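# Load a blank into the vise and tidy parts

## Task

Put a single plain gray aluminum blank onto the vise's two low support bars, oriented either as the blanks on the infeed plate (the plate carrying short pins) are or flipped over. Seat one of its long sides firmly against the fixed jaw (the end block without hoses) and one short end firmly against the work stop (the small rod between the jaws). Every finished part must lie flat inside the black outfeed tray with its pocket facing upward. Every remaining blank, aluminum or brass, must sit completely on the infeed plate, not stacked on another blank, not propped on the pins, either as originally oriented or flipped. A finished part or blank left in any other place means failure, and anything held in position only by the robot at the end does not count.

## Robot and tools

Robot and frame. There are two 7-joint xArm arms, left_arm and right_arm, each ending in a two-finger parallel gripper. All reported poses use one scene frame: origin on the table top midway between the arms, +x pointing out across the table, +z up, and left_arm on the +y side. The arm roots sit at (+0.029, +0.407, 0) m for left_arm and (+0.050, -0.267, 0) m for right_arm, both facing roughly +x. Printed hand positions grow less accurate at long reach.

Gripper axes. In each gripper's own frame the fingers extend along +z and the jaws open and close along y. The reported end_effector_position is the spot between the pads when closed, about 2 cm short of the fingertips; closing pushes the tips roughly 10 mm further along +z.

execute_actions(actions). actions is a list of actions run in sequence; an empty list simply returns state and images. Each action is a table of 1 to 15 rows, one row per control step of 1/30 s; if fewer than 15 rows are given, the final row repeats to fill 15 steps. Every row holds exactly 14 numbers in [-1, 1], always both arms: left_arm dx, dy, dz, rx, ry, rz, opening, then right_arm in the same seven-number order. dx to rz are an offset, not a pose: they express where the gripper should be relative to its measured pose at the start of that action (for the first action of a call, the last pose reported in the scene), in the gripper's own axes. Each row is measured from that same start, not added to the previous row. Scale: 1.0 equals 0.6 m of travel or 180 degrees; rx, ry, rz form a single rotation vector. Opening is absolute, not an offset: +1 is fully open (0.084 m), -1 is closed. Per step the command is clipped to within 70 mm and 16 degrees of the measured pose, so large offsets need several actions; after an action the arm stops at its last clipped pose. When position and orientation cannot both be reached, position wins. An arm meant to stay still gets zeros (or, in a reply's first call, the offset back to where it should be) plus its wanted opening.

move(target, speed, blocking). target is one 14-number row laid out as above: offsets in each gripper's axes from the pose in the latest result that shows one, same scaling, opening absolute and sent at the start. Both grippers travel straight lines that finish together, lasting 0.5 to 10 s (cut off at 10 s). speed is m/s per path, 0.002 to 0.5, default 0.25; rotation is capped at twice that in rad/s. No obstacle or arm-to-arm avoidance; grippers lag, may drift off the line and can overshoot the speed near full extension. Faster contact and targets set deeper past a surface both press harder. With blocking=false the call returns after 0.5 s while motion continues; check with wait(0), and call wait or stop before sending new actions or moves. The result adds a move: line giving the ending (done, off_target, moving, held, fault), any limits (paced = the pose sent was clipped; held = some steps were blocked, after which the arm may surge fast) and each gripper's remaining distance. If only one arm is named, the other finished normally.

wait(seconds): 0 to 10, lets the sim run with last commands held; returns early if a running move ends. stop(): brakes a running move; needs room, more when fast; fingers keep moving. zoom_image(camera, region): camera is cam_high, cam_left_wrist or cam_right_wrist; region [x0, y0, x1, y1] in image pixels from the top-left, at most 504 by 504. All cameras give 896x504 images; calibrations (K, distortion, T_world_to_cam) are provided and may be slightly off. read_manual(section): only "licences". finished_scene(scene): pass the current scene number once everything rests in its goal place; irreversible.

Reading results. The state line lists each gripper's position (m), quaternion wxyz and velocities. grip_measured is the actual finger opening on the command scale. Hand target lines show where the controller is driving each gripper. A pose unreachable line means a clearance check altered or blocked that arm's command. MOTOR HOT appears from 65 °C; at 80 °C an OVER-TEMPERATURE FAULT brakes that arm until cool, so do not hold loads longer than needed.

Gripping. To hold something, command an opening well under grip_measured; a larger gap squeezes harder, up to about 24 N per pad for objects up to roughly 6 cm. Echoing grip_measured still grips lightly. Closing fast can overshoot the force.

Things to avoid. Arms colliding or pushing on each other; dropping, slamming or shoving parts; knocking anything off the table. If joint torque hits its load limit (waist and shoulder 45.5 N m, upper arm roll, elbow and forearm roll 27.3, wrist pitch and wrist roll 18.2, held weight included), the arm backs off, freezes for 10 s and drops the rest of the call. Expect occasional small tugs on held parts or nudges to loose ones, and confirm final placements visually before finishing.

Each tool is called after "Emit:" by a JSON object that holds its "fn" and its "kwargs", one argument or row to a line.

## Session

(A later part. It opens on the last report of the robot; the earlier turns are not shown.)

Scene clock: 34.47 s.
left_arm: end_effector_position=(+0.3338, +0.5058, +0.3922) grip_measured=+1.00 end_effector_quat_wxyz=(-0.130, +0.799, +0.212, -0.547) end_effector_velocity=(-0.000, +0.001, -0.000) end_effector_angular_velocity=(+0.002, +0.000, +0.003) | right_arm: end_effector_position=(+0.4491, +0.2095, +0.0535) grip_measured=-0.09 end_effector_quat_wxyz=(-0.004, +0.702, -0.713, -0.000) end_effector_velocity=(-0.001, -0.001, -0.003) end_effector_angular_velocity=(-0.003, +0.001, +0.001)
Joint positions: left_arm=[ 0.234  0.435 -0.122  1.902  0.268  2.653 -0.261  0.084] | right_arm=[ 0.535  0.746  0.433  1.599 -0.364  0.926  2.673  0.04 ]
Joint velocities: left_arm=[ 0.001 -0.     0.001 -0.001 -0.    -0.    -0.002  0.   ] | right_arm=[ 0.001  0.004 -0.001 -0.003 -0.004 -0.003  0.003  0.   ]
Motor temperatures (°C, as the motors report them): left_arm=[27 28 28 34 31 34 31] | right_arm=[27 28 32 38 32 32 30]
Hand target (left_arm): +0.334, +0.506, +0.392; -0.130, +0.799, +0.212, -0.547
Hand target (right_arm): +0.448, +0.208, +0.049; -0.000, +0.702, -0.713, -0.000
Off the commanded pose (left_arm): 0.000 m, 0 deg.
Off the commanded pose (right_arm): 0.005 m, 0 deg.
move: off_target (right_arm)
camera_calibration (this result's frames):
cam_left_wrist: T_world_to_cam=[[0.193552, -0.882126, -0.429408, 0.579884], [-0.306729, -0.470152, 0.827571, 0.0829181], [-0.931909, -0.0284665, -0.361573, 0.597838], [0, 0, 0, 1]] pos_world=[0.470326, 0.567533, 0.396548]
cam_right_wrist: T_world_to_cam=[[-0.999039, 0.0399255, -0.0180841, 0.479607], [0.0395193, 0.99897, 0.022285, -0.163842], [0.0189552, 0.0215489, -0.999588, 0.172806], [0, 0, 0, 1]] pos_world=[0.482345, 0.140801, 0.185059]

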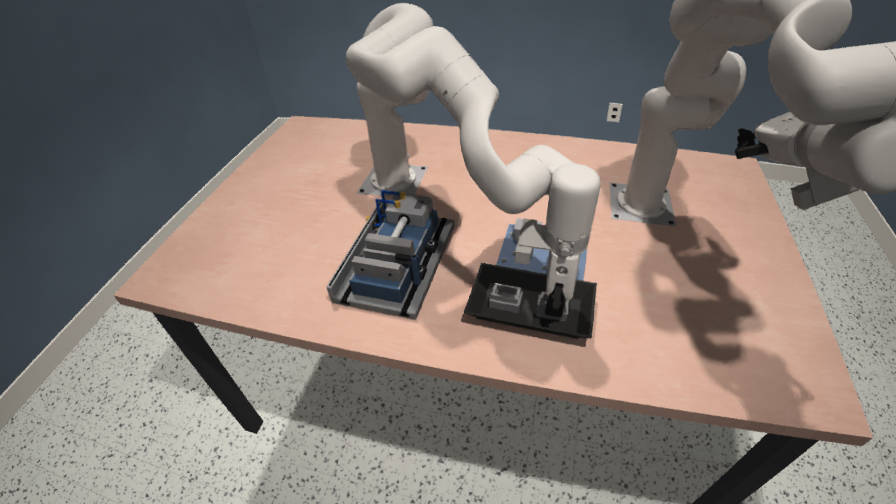

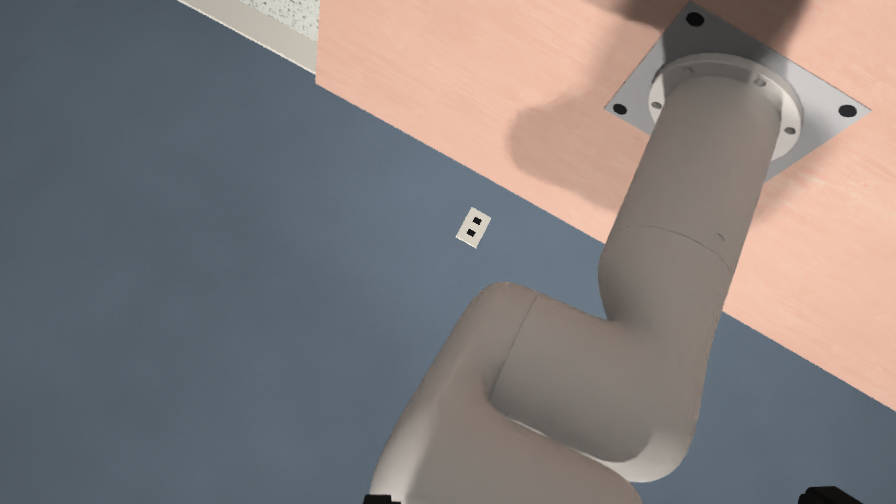

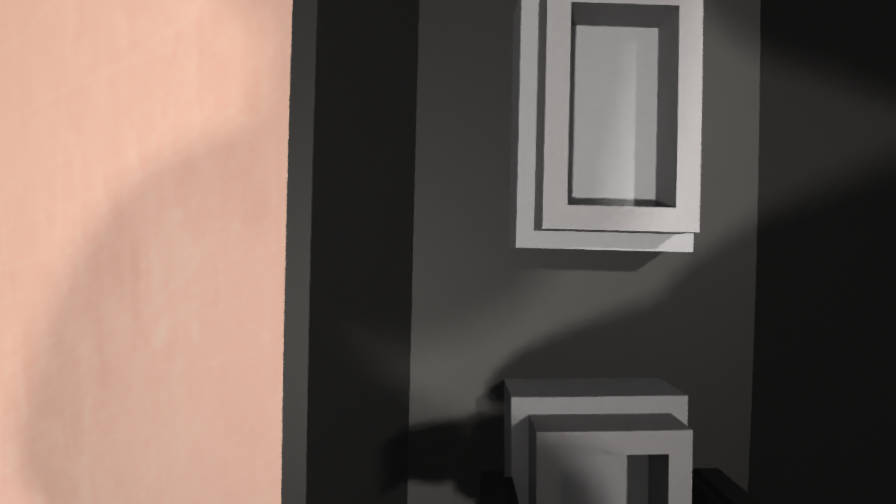

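Emit:
{"fn": "execute_actions", "kwargs": {
  "actions": [
    [[0,0,0,0,0,0,1,0,0,-0.002,0,0,0,-0.7],[0,0,0,0,0,0,1,0,0,-0.002,0,0,0,-0.7],[0,0,0,0,0,0,1,0,0,-0.002,0,0,0,-0.7],[0,0,0,0,0,0,1,0,0,-0.002,0,0,0,-0.7],[0,0,0,0,0,0,1,0,0,-0.002,0,0,0,-0.4],[0,0,0,0,0,0,1,0,0,-0.002,0,0,0,-0.1],[0,0,0,0,0,0,1,0,0,-0.002,0,0,0,0.3]]
  ]
}}

Emit:
{"fn": "move", "kwargs": {
  "target": [0,0,0,0,0,0,1,0,0,-0.08,0,0,0,0.4]
}}

Emit:
{"fn": "move", "kwargs": {
  "target": [0,0,0,0,0,0,1,0.07,0.33,-0.08,0.002,0.002,0.005,0.4],
  "speed": 0.3
}}

Scene clock: 39.07 s.
left_arm: end_effector_position=(+0.3338, +0.5058, +0.3922) grip_measured=+1.00 end_effector_quat_wxyz=(-0.130, +0.799, +0.212, -0.547) end_effector_velocity=(-0.000, +0.000, +0.000) end_effector_angular_velocity=(+0.001, +0.000, +0.002) | right_arm: end_effector_position=(+0.4481, +0.2067, +0.0509) grip_measured=+0.29 end_effector_quat_wxyz=(+0.001, +0.701, -0.713, +0.000) end_effector_velocity=(+0.010, +0.035, +0.047) end_effector_angular_velocity=(+0.087, -0.064, +0.014)
Joint positions: left_arm=[ 0.234  0.435 -0.122  1.902  0.268  2.653 -0.261  0.084] | right_arm=[ 0.534  0.747  0.431  1.596 -0.362  0.93   2.672  0.056]
Joint velocities: left_arm=[ 0.001 -0.     0.     0.    -0.     0.    -0.002 -0.   ] | right_arm=[ 0.011 -0.042  0.025  0.049  0.002 -0.017  0.     0.   ]
Motor temperatures (°C, as the motors report them): left_arm=[27 28 28 34 31 34 31] | right_arm=[27 28 32 37 32 32 30]
Hand target (left_arm): +0.334, +0.506, +0.392; -0.130, +0.799, +0.212, -0.547
Hand target (right_arm): +0.449, +0.209, +0.055; -0.004, +0.702, -0.713, -0.000
Off the commanded pose (left_arm): 0.000 m, 0 deg.
Off the commanded pose (right_arm): 0.005 m, 1 deg.
camera_calibration (this result's frames):
cam_left_wrist: T_world_to_cam=[[0.193552, -0.882126, -0.429408, 0.579884], [-0.306729, -0.470152, 0.827571, 0.0829181], [-0.931909, -0.0284664, -0.361573, 0.597838], [0, 0, 0, 1]] pos_world=[0.470326, 0.567533, 0.396548]
cam_right_wrist: T_world_to_cam=[[-0.999083, 0.0408326, -0.012876, 0.478204], [0.0406414, 0.999065, 0.0147779, -0.161073], [0.0134673, 0.0142411, -0.999808, 0.174266], [0, 0, 0, 1]] pos_world=[0.481965, 0.138915, 0.182771]

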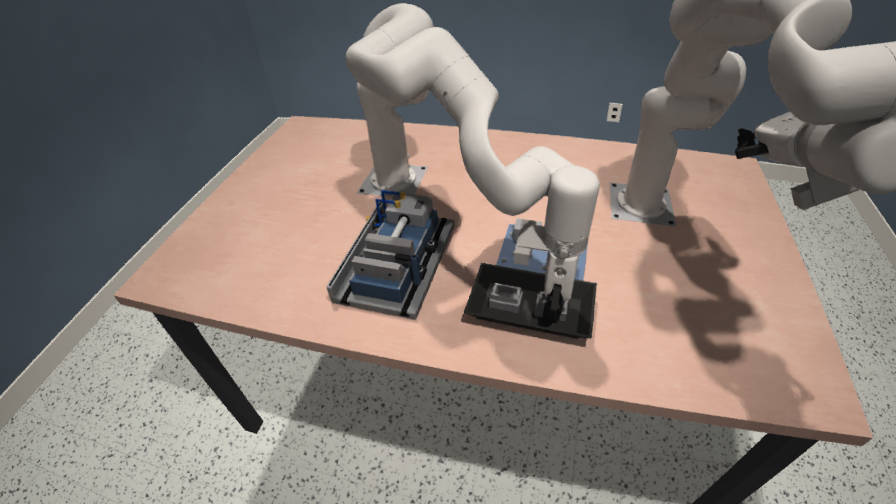

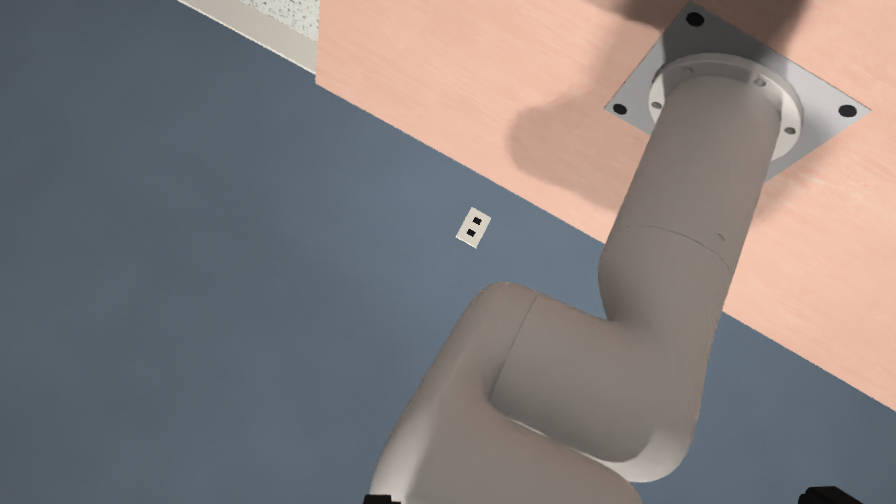

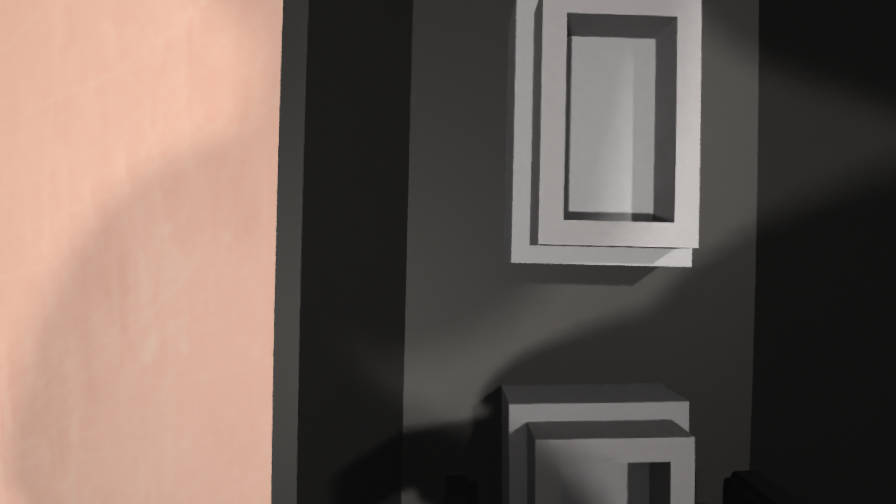

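Scene clock: 39.90 s.
left_arm: end_effector_position=(+0.3338, +0.5058, +0.3922) grip_measured=+1.00 end_effector_quat_wxyz=(-0.130, +0.799, +0.212, -0.547) end_effector_velocity=(-0.000, +0.000, -0.000) end_effector_angular_velocity=(+0.000, +0.001, +0.001) | right_arm: end_effector_position=(+0.4479, +0.2065, +0.0981) grip_measured=+0.39 end_effector_quat_wxyz=(+0.001, +0.701, -0.713, +0.000) end_effector_velocity=(+0.002, +0.002, +0.006) end_effector_angular_velocity=(+0.009, -0.007, -0.001)
Joint positions: left_arm=[ 0.234  0.435 -0.122  1.902  0.268  2.653 -0.261  0.084] | right_arm=[ 0.522  0.678  0.455  1.624 -0.328  1.025  2.651  0.061]
Joint velocities: left_arm=[ 0.001 -0.    -0.    -0.001 -0.     0.    -0.001  0.   ] | right_arm=[-0.001 -0.005  0.002  0.006  0.    -0.     0.     0.   ]
Motor temperatures (°C, as the motors report them): left_arm=[27 28 28 34 31 34 31] | right_arm=[27 28 32 37 32 32 30]
Hand target (left_arm): +0.334, +0.506, +0.392; -0.130, +0.799, +0.212, -0.547
Hand target (right_arm): +0.448, +0.207, +0.099; +0.001, +0.701, -0.713, +0.000
Off the commanded pose (left_arm): 0.000 m, 0 deg.
Off the commanded pose (right_arm): 0.001 m, 0 deg.
move: done
camera_calibration (this result's frames):
cam_left_wrist: T_world_to_cam=[[0.193552, -0.882126, -0.429408, 0.579884], [-0.306729, -0.470153, 0.827571, 0.0829182], [-0.931909, -0.0284662, -0.361572, 0.597838], [0, 0, 0, 1]] pos_world=[0.470326, 0.567533, 0.396548]
cam_right_wrist: T_world_to_cam=[[-0.999097, 0.0408035, -0.0118699, 0.478556], [0.0406394, 0.999079, 0.0137583, -0.161491], [0.0124204, 0.0132635, -0.999835, 0.222165], [0, 0, 0, 1]] pos_world=[0.481927, 0.138869, 0.230031]

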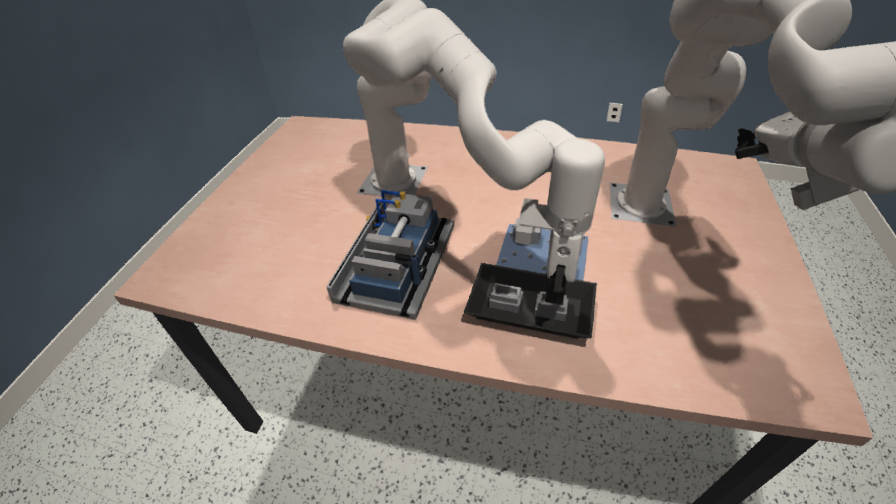

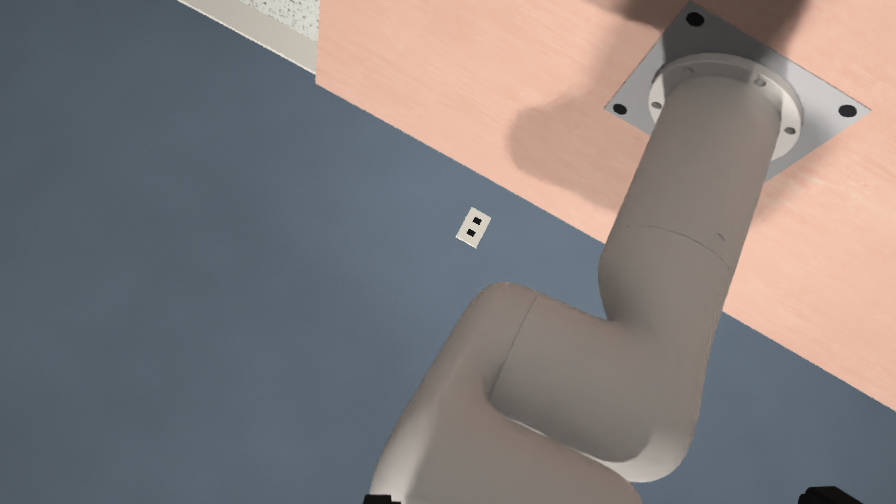

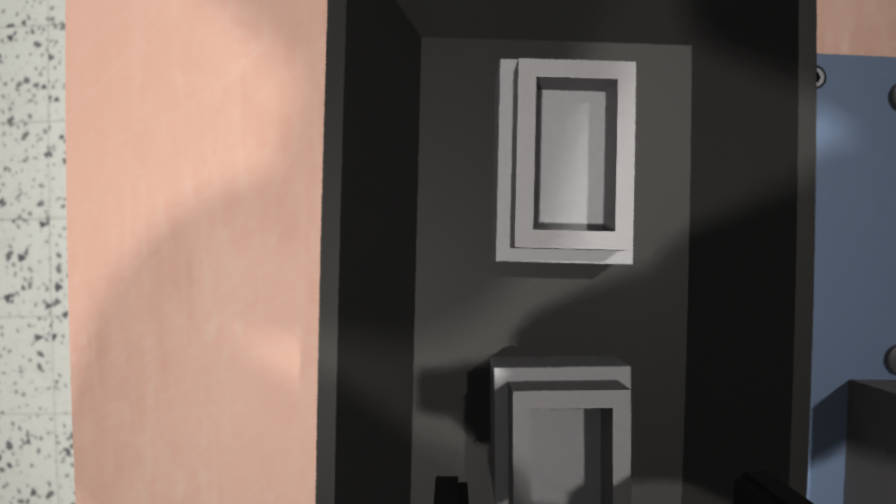

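Scene clock: 41.13 s.
left_arm: end_effector_position=(+0.3338, +0.5058, +0.3922) grip_measured=+1.00 end_effector_quat_wxyz=(-0.130, +0.799, +0.212, -0.547) end_effector_velocity=(+0.000, -0.000, -0.000) end_effector_angular_velocity=(+0.000, -0.001, -0.000) | right_arm: end_effector_position=(+0.2501, +0.1678, +0.1464) grip_measured=+0.39 end_effector_quat_wxyz=(+0.002, +0.695, -0.719, +0.004) end_effector_velocity=(-0.006, +0.002, +0.002) end_effector_angular_velocity=(+0.005, -0.000, +0.011)
Joint positions: left_arm=[ 0.234  0.435 -0.122  1.902  0.268  2.653 -0.261  0.084] | right_arm=[ 0.525  0.151  0.634  1.021 -0.121  0.909  2.835  0.061]
Joint velocities: left_arm=[-0.001 -0.     0.    -0.    -0.    -0.001 -0.001 -0.   ] | right_arm=[ 0.004 -0.007  0.008 -0.004  0.006 -0.002 -0.002  0.   ]
Motor temperatures (°C, as the motors report them): left_arm=[27 28 28 34 31 34 31] | right_arm=[27 28 32 37 32 32 30]
Hand target (left_arm): +0.334, +0.506, +0.392; -0.130, +0.799, +0.212, -0.547
Hand target (right_arm): +0.249, +0.168, +0.147; +0.001, +0.695, -0.719, +0.004
Off the commanded pose (left_arm): 0.000 m, 0 deg.
Off the commanded pose (right_arm): 0.001 m, 0 deg.
move: done
camera_calibration (this result's frames):
cam_left_wrist: T_world_to_cam=[[0.193552, -0.882126, -0.429408, 0.579884], [-0.306729, -0.470153, 0.827571, 0.0829183], [-0.931909, -0.0284661, -0.361573, 0.597838], [0, 0, 0, 1]] pos_world=[0.470326, 0.567533, 0.396548]
cam_right_wrist: T_world_to_cam=[[-0.998148, 0.0583739, -0.0170935, 0.280674], [0.0582488, 0.998272, 0.00772811, -0.118817], [0.0175151, 0.00671812, -0.999824, 0.273283], [0, 0, 0, 1]] pos_world=[0.282289, 0.100392, 0.278951]

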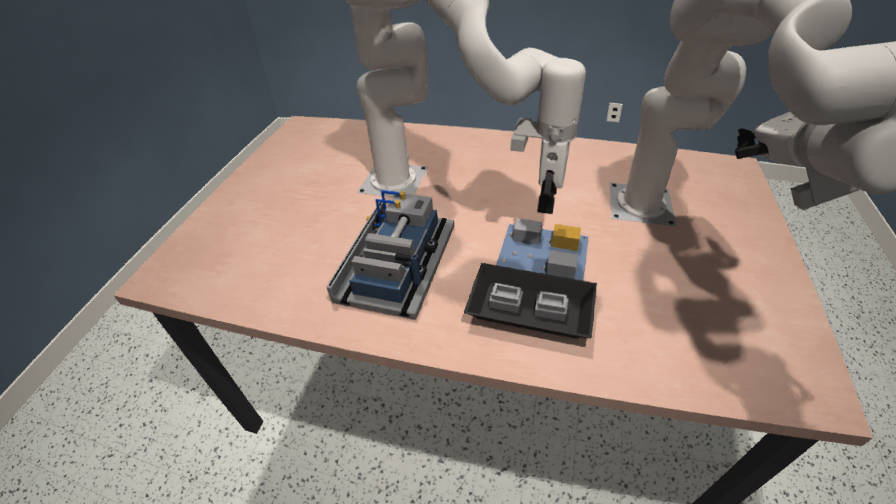

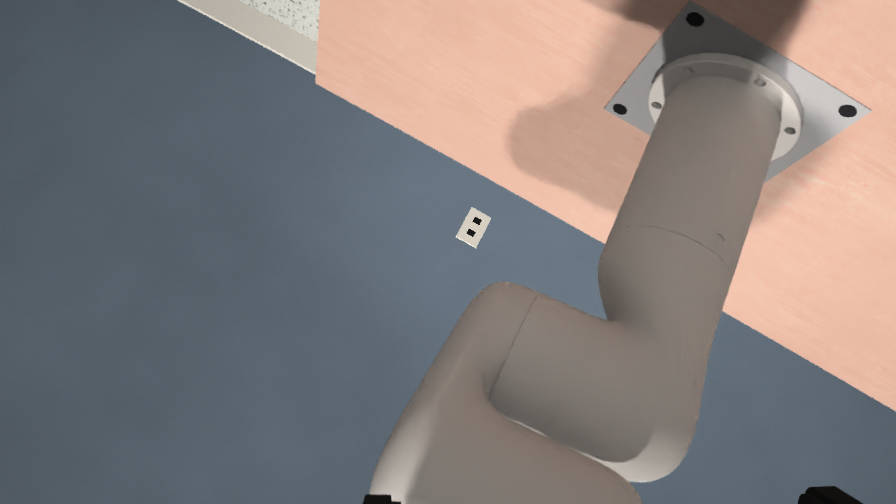

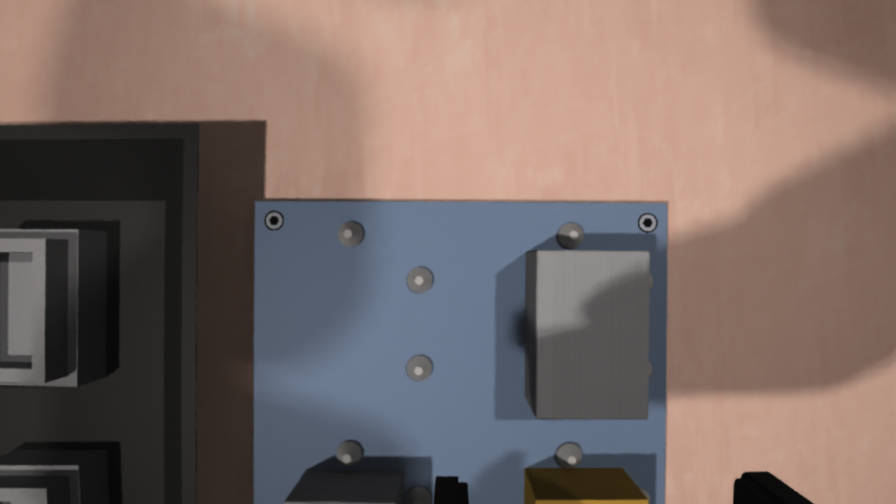

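Emit:
{"fn": "move", "kwargs": {
  "target": [0,0,0,0,0,0,1,0.056,0.025,0.094,-0.002,-0.002,0,0.4],
  "speed": 0.2
}}

Emit:
{"fn": "move", "kwargs": {
  "target": [0,0,0,0,0,0,1,0,0,0.057,0,0,0,0.4],
  "speed": 0.07
}}

Scene clock: 45.60 s.
left_arm: end_effector_position=(+0.3338, +0.5058, +0.3922) grip_measured=+1.00 end_effector_quat_wxyz=(-0.130, +0.799, +0.212, -0.547) end_effector_velocity=(-0.000, -0.000, -0.000) end_effector_angular_velocity=(-0.002, +0.001, -0.001) | right_arm: end_effector_position=(+0.2345, +0.1347, +0.0909) grip_measured=+0.39 end_effector_quat_wxyz=(+0.001, +0.695, -0.719, -0.000) end_effector_velocity=(-0.000, -0.000, -0.002) end_effector_angular_velocity=(+0.002, -0.002, +0.001)
Joint positions: left_arm=[ 0.234  0.435 -0.122  1.902  0.268  2.653 -0.261  0.084] | right_arm=[ 0.512  0.137  0.628  0.82  -0.121  0.714  2.833  0.061]
Joint velocities: left_arm=[ 0.    -0.    -0.001 -0.001  0.     0.     0.002  0.   ] | right_arm=[ 0.001  0.001 -0.001 -0.005 -0.002 -0.008  0.001 -0.   ]
Motor temperatures (°C, as the motors report them): left_arm=[27 28 28 34 31 34 31] | right_arm=[27 28 32 37 32 32 30]
Hand target (left_arm): +0.334, +0.506, +0.392; -0.130, +0.799, +0.212, -0.547
Hand target (right_arm): +0.234, +0.134, +0.090; +0.002, +0.695, -0.719, -0.000
Off the commanded pose (left_arm): 0.000 m, 0 deg.
Off the commanded pose (right_arm): 0.001 m, 0 deg.
move: done
camera_calibration (this result's frames):
cam_left_wrist: T_world_to_cam=[[0.193552, -0.882126, -0.429408, 0.579884], [-0.306729, -0.470153, 0.827571, 0.0829184], [-0.931909, -0.0284661, -0.361573, 0.597838], [0, 0, 0, 1]] pos_world=[0.470326, 0.567533, 0.396548]
cam_right_wrist: T_world_to_cam=[[-0.998214, 0.0586441, -0.011411, 0.265515], [0.0584712, 0.998177, 0.0149382, -0.0851137], [0.0122663, 0.0142443, -0.999823, 0.218516], [0, 0, 0, 1]] pos_world=[0.267337, 0.066275, 0.222778]

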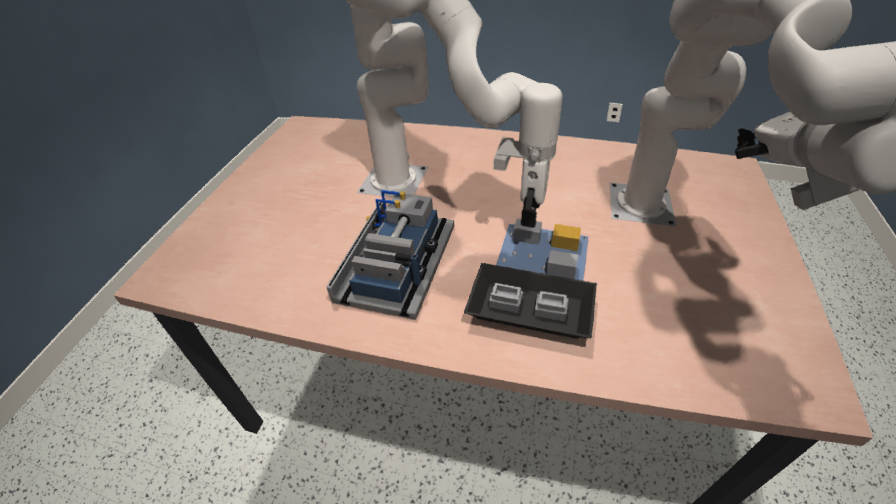

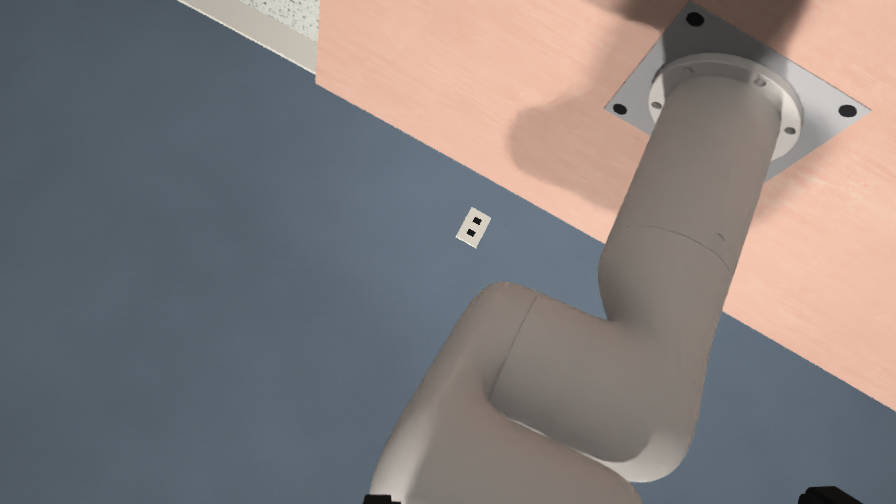

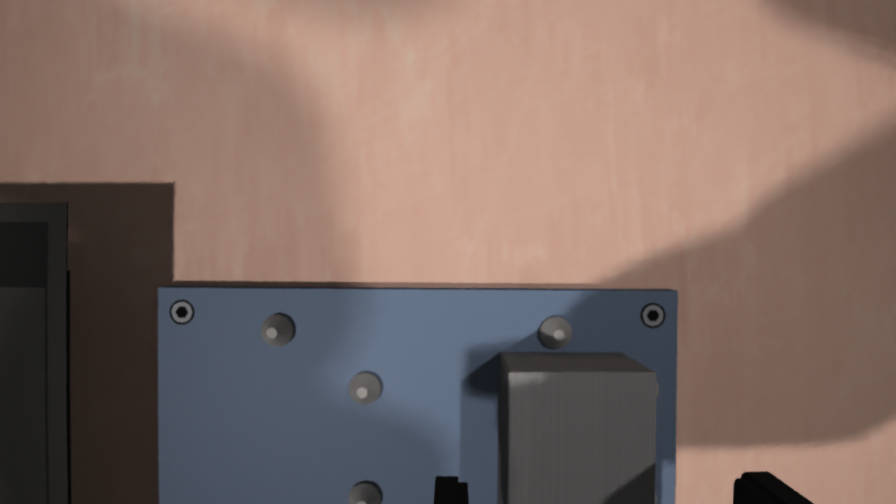

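Scene clock: 46.43 s.
left_arm: end_effector_position=(+0.3338, +0.5058, +0.3922) grip_measured=+1.00 end_effector_quat_wxyz=(-0.130, +0.799, +0.212, -0.547) end_effector_velocity=(-0.000, +0.000, +0.000) end_effector_angular_velocity=(-0.000, +0.000, +0.000) | right_arm: end_effector_position=(+0.2345, +0.1348, +0.0571) grip_measured=+0.39 end_effector_quat_wxyz=(+0.001, +0.695, -0.719, -0.000) end_effector_velocity=(+0.000, +0.001, -0.000) end_effector_angular_velocity=(+0.002, -0.002, -0.001)
Joint positions: left_arm=[ 0.234  0.435 -0.122  1.902  0.268  2.653 -0.261  0.084] | right_arm=[ 0.535  0.229  0.596  0.802 -0.217  0.625  2.903  0.061]
Joint velocities: left_arm=[ 0. -0. -0.  0. -0.  0.  0. -0.] | right_arm=[ 0.003  0.002 -0.002  0.002 -0.005 -0.002  0.006  0.   ]
Motor temperatures (°C, as the motors report them): left_arm=[27 28 28 34 31 34 31] | right_arm=[27 28 32 37 32 32 30]
Hand target (left_arm): +0.334, +0.506, +0.392; -0.130, +0.799, +0.212, -0.547
Hand target (right_arm): +0.234, +0.135, +0.057; +0.001, +0.695, -0.719, -0.000
Off the commanded pose (left_arm): 0.000 m, 0 deg.
Off the commanded pose (right_arm): 0.000 m, 0 deg.
move: done
camera_calibration (this result's frames):
cam_left_wrist: T_world_to_cam=[[0.193552, -0.882126, -0.429408, 0.579884], [-0.306729, -0.470153, 0.827571, 0.0829185], [-0.931909, -0.0284661, -0.361573, 0.597838], [0, 0, 0, 1]] pos_world=[0.470326, 0.567533, 0.396548]
cam_right_wrist: T_world_to_cam=[[-0.998211, 0.0586294, -0.0117193, 0.265157], [0.0584459, 0.998171, 0.0154292, -0.084729], [0.0126025, 0.0147167, -0.999812, 0.184483], [0, 0, 0, 1]] pos_world=[0.26731, 0.0663131, 0.188863]

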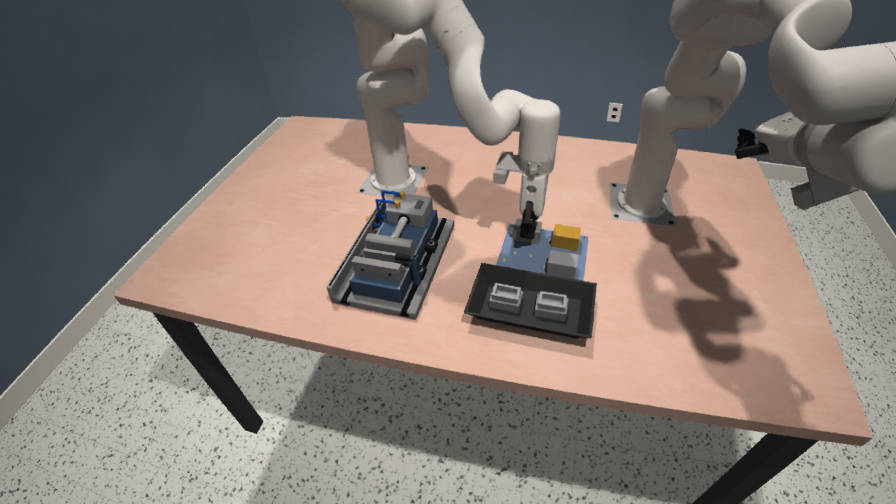

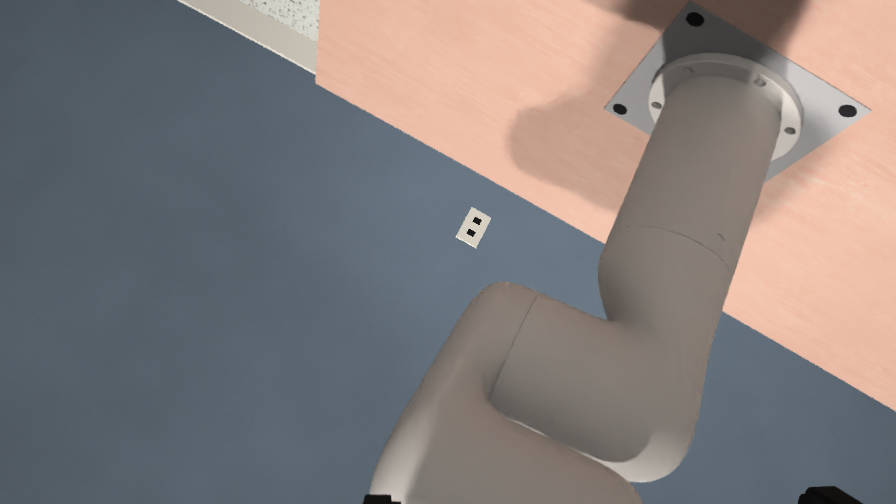

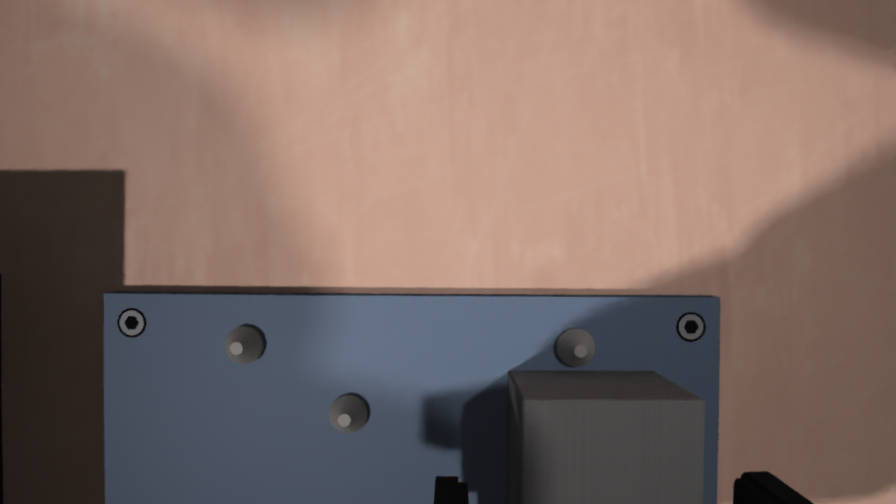

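Emit:
{"fn": "execute_actions", "kwargs": {
  "actions": [
    [[0,0,0,0,0,0,1,0,0,0.003,0,0,0,0.3],[0,0,0,0,0,0,1,0,0,0.006,0,0,0,0.3],[0,0,0,0,0,0,1,0,0,0.008,0,0,0,0.3],[0,0,0,0,0,0,1,0,0,0.008,0,0,0,0.3],[0,0,0,0,0,0,1,0,0,0.008,0,0,0,0.2],[0,0,0,0,0,0,1,0,0,0.008,0,0,0,0.2],[0,0,0,0,0,0,1,0,0,0.008,0,0,0,0.1],[0,0,0,0,0,0,1,0,0,0.008,0,0,0,0.1],[0,0,0,0,0,0,1,0,0,0.008,0,0,0,0],[0,0,0,0,0,0,1,0,0,0.008,0,0,0,-0.1],[0,0,0,0,0,0,1,0,0,0.008,0,0,0,-0.2],[0,0,0,0,0,0,1,0,0,0.008,0,0,0,-0.3],[0,0,0,0,0,0,1,0,0,0.008,0,0,0,-0.7]],
    [[0,0,0,0,0,0,1,0,0,0,0,0,0,-0.7]]
  ]
}}

Emit:
{"fn": "move", "kwargs": {
  "target": [0,0,0,0,0,0,1,0,0,-0.19,0,0,0,-0.7],
  "speed": 0.2
}}

Emit:
{"fn": "move", "kwargs": {
  "target": [0,0,0,0,0,0,1,0.459,-0.343,0,0,0,-0.006,-0.7]
}}

Scene clock: 55.90 s.
left_arm: end_effector_position=(+0.3338, +0.5058, +0.3922) grip_measured=+1.00 end_effector_quat_wxyz=(-0.130, +0.799, +0.212, -0.547) end_effector_velocity=(-0.000, +0.001, -0.000) end_effector_angular_velocity=(-0.002, -0.001, +0.002) | right_arm: end_effector_position=(+0.2344, +0.1348, +0.0523) grip_measured=-0.10 end_effector_quat_wxyz=(+0.001, +0.695, -0.719, -0.000) end_effector_velocity=(-0.000, -0.000, -0.000) end_effector_angular_velocity=(-0.001, -0.001, +0.001)
Joint positions: left_arm=[ 0.234  0.435 -0.122  1.902  0.268  2.653 -0.261  0.084] | right_arm=[ 0.539  0.242  0.59   0.801 -0.232  0.613  2.914  0.04 ]
Joint velocities: left_arm=[ 0.003 -0.    -0.     0.    -0.    -0.     0.001 -0.   ] | right_arm=[-0.    -0.001  0.    -0.001 -0.001 -0.    -0.001  0.   ]
Motor temperatures (°C, as the motors report them): left_arm=[27 28 28 35 31 34 31] | right_arm=[27 28 32 37 32 32 30]
Hand target (left_arm): +0.334, +0.506, +0.392; -0.130, +0.799, +0.212, -0.547
Hand target (right_arm): +0.234, +0.135, +0.052; +0.001, +0.695, -0.719, -0.000
Off the commanded pose (left_arm): 0.000 m, 0 deg.
Off the commanded pose (right_arm): 0.000 m, 0 deg.
camera_calibration (this result's frames):
cam_left_wrist: T_world_to_cam=[[0.193552, -0.882126, -0.429408, 0.579884], [-0.306729, -0.470153, 0.827571, 0.0829184], [-0.931909, -0.028466, -0.361573, 0.597838], [0, 0, 0, 1]] pos_world=[0.470326, 0.567533, 0.396548]
cam_right_wrist: T_world_to_cam=[[-0.99822, 0.0584656, -0.0117489, 0.265042], [0.0582803, 0.998179, 0.0155367, -0.0846865], [0.0126359, 0.0148243, -0.99981, 0.179738], [0, 0, 0, 1]] pos_world=[0.267235, 0.066372, 0.184134]

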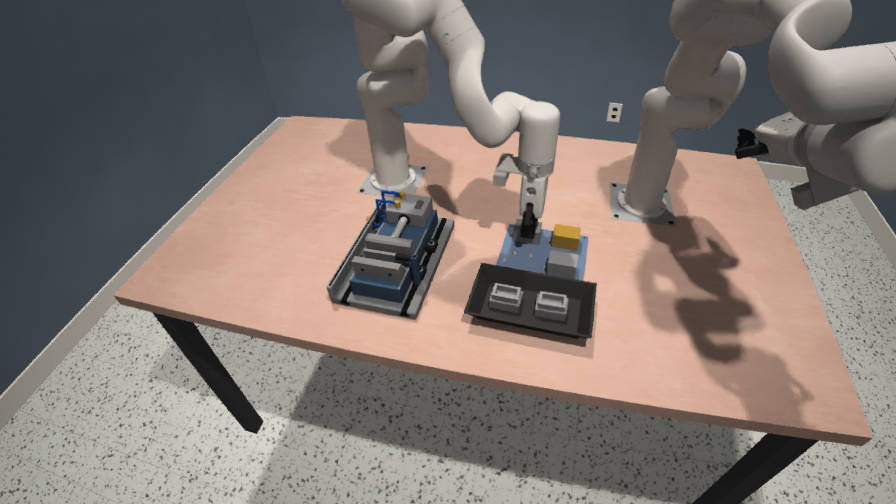

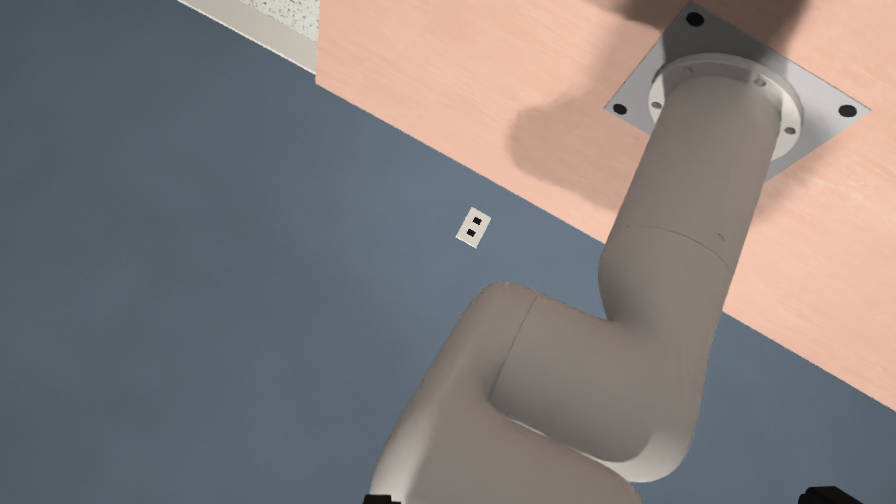

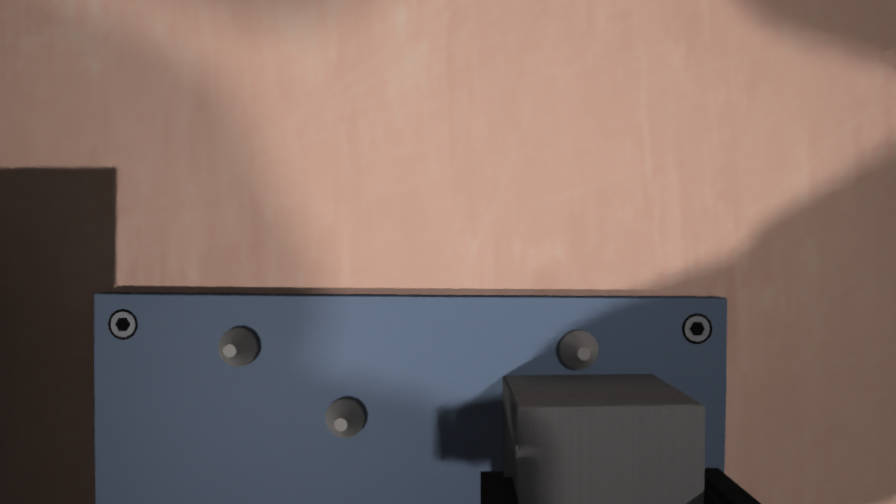

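Scene clock: 56.97 s.
left_arm: end_effector_position=(+0.3338, +0.5058, +0.3922) grip_measured=+1.00 end_effector_quat_wxyz=(-0.130, +0.799, +0.212, -0.547) end_effector_velocity=(-0.000, +0.000, -0.000) end_effector_angular_velocity=(+0.001, +0.000, +0.001) | right_arm: end_effector_position=(+0.2344, +0.1348, +0.1658) grip_measured=-0.10 end_effector_quat_wxyz=(+0.001, +0.695, -0.719, -0.001) end_effector_velocity=(+0.001, +0.003, +0.005) end_effector_angular_velocity=(+0.010, -0.006, -0.002)
Joint positions: left_arm=[ 0.234  0.435 -0.122  1.902  0.268  2.653 -0.261  0.084] | right_arm=[ 0.494 -0.028  0.64   0.904  0.023  0.929  2.726  0.04 ]
Joint velocities: left_arm=[ 0.     0.     0.    -0.    -0.     0.    -0.001  0.   ] | right_arm=[-0.    -0.006  0.     0.008  0.003  0.001  0.001 -0.   ]
Motor temperatures (°C, as the motors report them): left_arm=[27 28 28 35 31 34 31] | right_arm=[27 28 32 37 32 32 30]
Hand target (left_arm): +0.334, +0.506, +0.392; -0.130, +0.799, +0.212, -0.547
Hand target (right_arm): +0.235, +0.135, +0.166; +0.001, +0.695, -0.719, -0.001
Off the commanded pose (left_arm): 0.000 m, 0 deg.
Off the commanded pose (right_arm): 0.001 m, 0 deg.
move: done
camera_calibration (this result's frames):
cam_left_wrist: T_world_to_cam=[[0.193552, -0.882126, -0.429408, 0.579884], [-0.306729, -0.470153, 0.827571, 0.0829185], [-0.931909, -0.0284658, -0.361573, 0.597838], [0, 0, 0, 1]] pos_world=[0.470326, 0.567533, 0.396548]
cam_right_wrist: T_world_to_cam=[[-0.998247, 0.0582099, -0.0107475, 0.26623], [0.0580481, 0.998204, 0.0147956, -0.0862619], [0.0115895, 0.0141457, -0.999833, 0.293507], [0, 0, 0, 1]] pos_world=[0.267369, 0.0664578, 0.297595]

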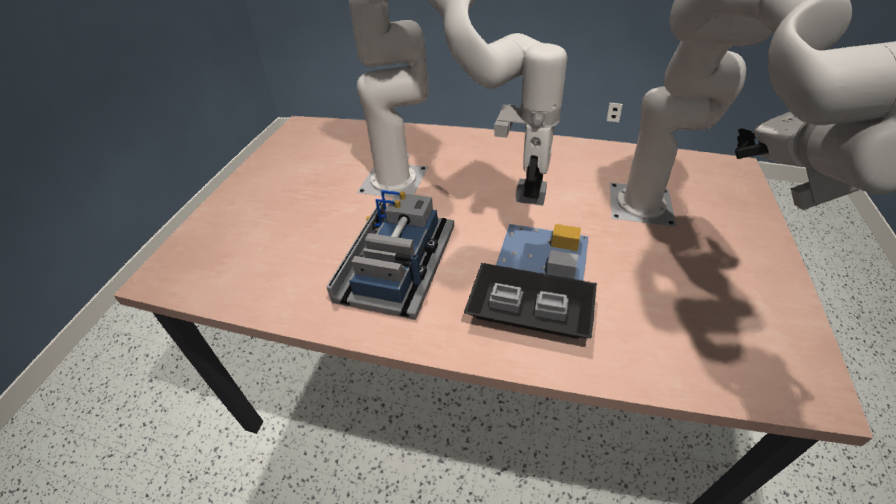

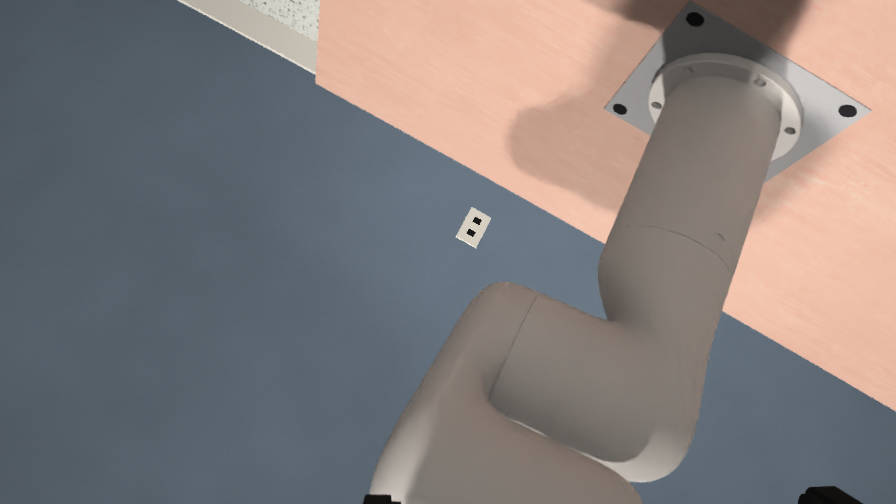

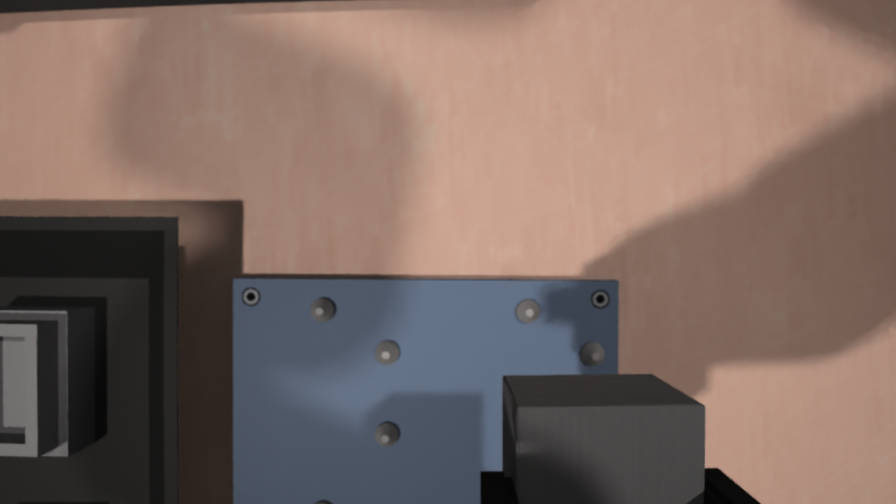

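Scene clock: 58.80 s.
left_arm: end_effector_position=(+0.3338, +0.5058, +0.3922) grip_measured=+1.00 end_effector_quat_wxyz=(-0.130, +0.799, +0.212, -0.547) end_effector_velocity=(-0.000, -0.000, +0.000) end_effector_angular_velocity=(-0.001, +0.001, -0.001) | right_arm: end_effector_position=(+0.4307, -0.1469, +0.1662) grip_measured=-0.10 end_effector_quat_wxyz=(+0.001, +0.702, -0.712, +0.001) end_effector_velocity=(+0.002, -0.004, +0.001) end_effector_angular_velocity=(+0.001, -0.000, -0.007)
Joint positions: left_arm=[ 0.234  0.435 -0.122  1.902  0.268  2.653 -0.261  0.084] | right_arm=[ 0.146 -0.164  0.154  0.755  0.028  0.919  1.867  0.04 ]
Joint velocities: left_arm=[-0.001  0.     0.    -0.    -0.     0.001  0.001 -0.   ] | right_arm=[-0.006  0.002 -0.007  0.004 -0.     0.001 -0.005  0.   ]
Motor temperatures (°C, as the motors report them): left_arm=[27 28 28 35 31 34 31] | right_arm=[27 27 32 37 32 32 30]
Hand target (left_arm): +0.334, +0.506, +0.392; -0.130, +0.799, +0.212, -0.547
Hand target (right_arm): +0.431, -0.148, +0.166; +0.001, +0.702, -0.712, +0.001
Off the commanded pose (left_arm): 0.000 m, 0 deg.
Off the commanded pose (right_arm): 0.001 m, 0 deg.
move: done
camera_calibration (this result's frames):
cam_left_wrist: T_world_to_cam=[[0.193552, -0.882126, -0.429408, 0.579884], [-0.30673, -0.470153, 0.827571, 0.0829186], [-0.931909, -0.0284657, -0.361573, 0.597838], [0, 0, 0, 1]] pos_world=[0.470326, 0.567533, 0.396548]
cam_right_wrist: T_world_to_cam=[[-0.999212, 0.0376234, -0.0126823, 0.476266], [0.037454, 0.999209, 0.0133466, 0.192829], [0.0131744, 0.0128611, -0.99983, 0.294776], [0, 0, 0, 1]] pos_world=[0.464785, -0.214387, 0.298193]

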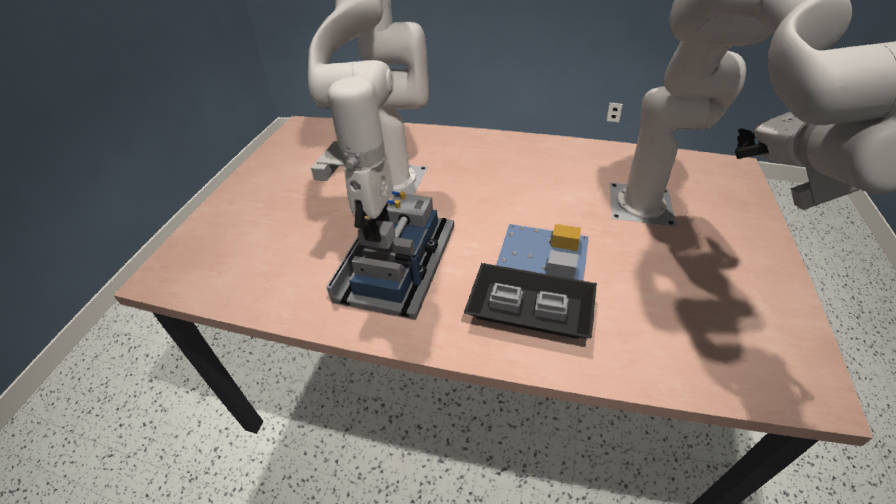

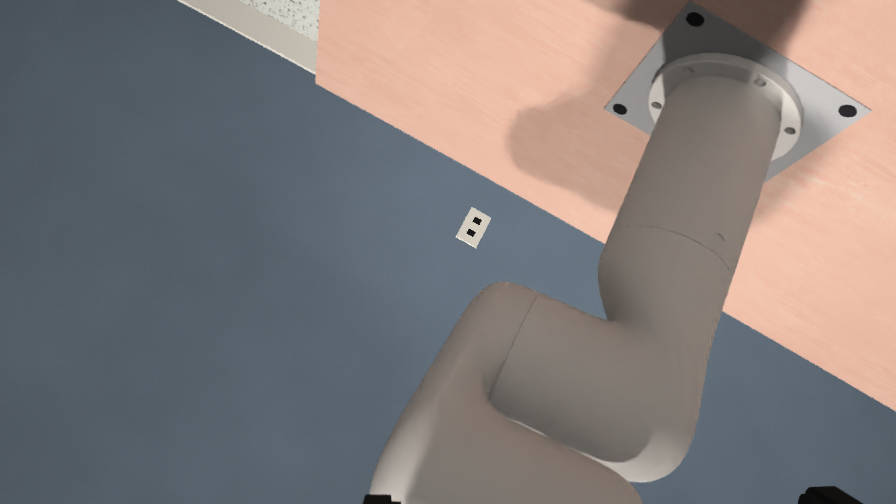

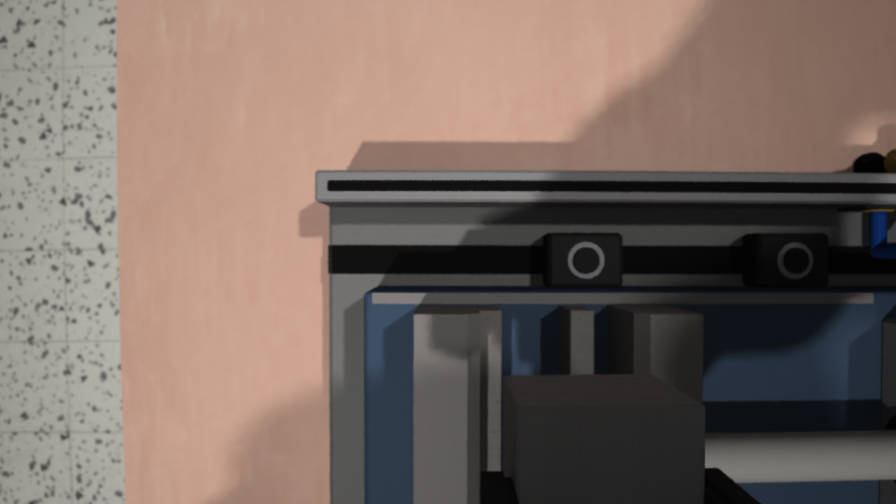

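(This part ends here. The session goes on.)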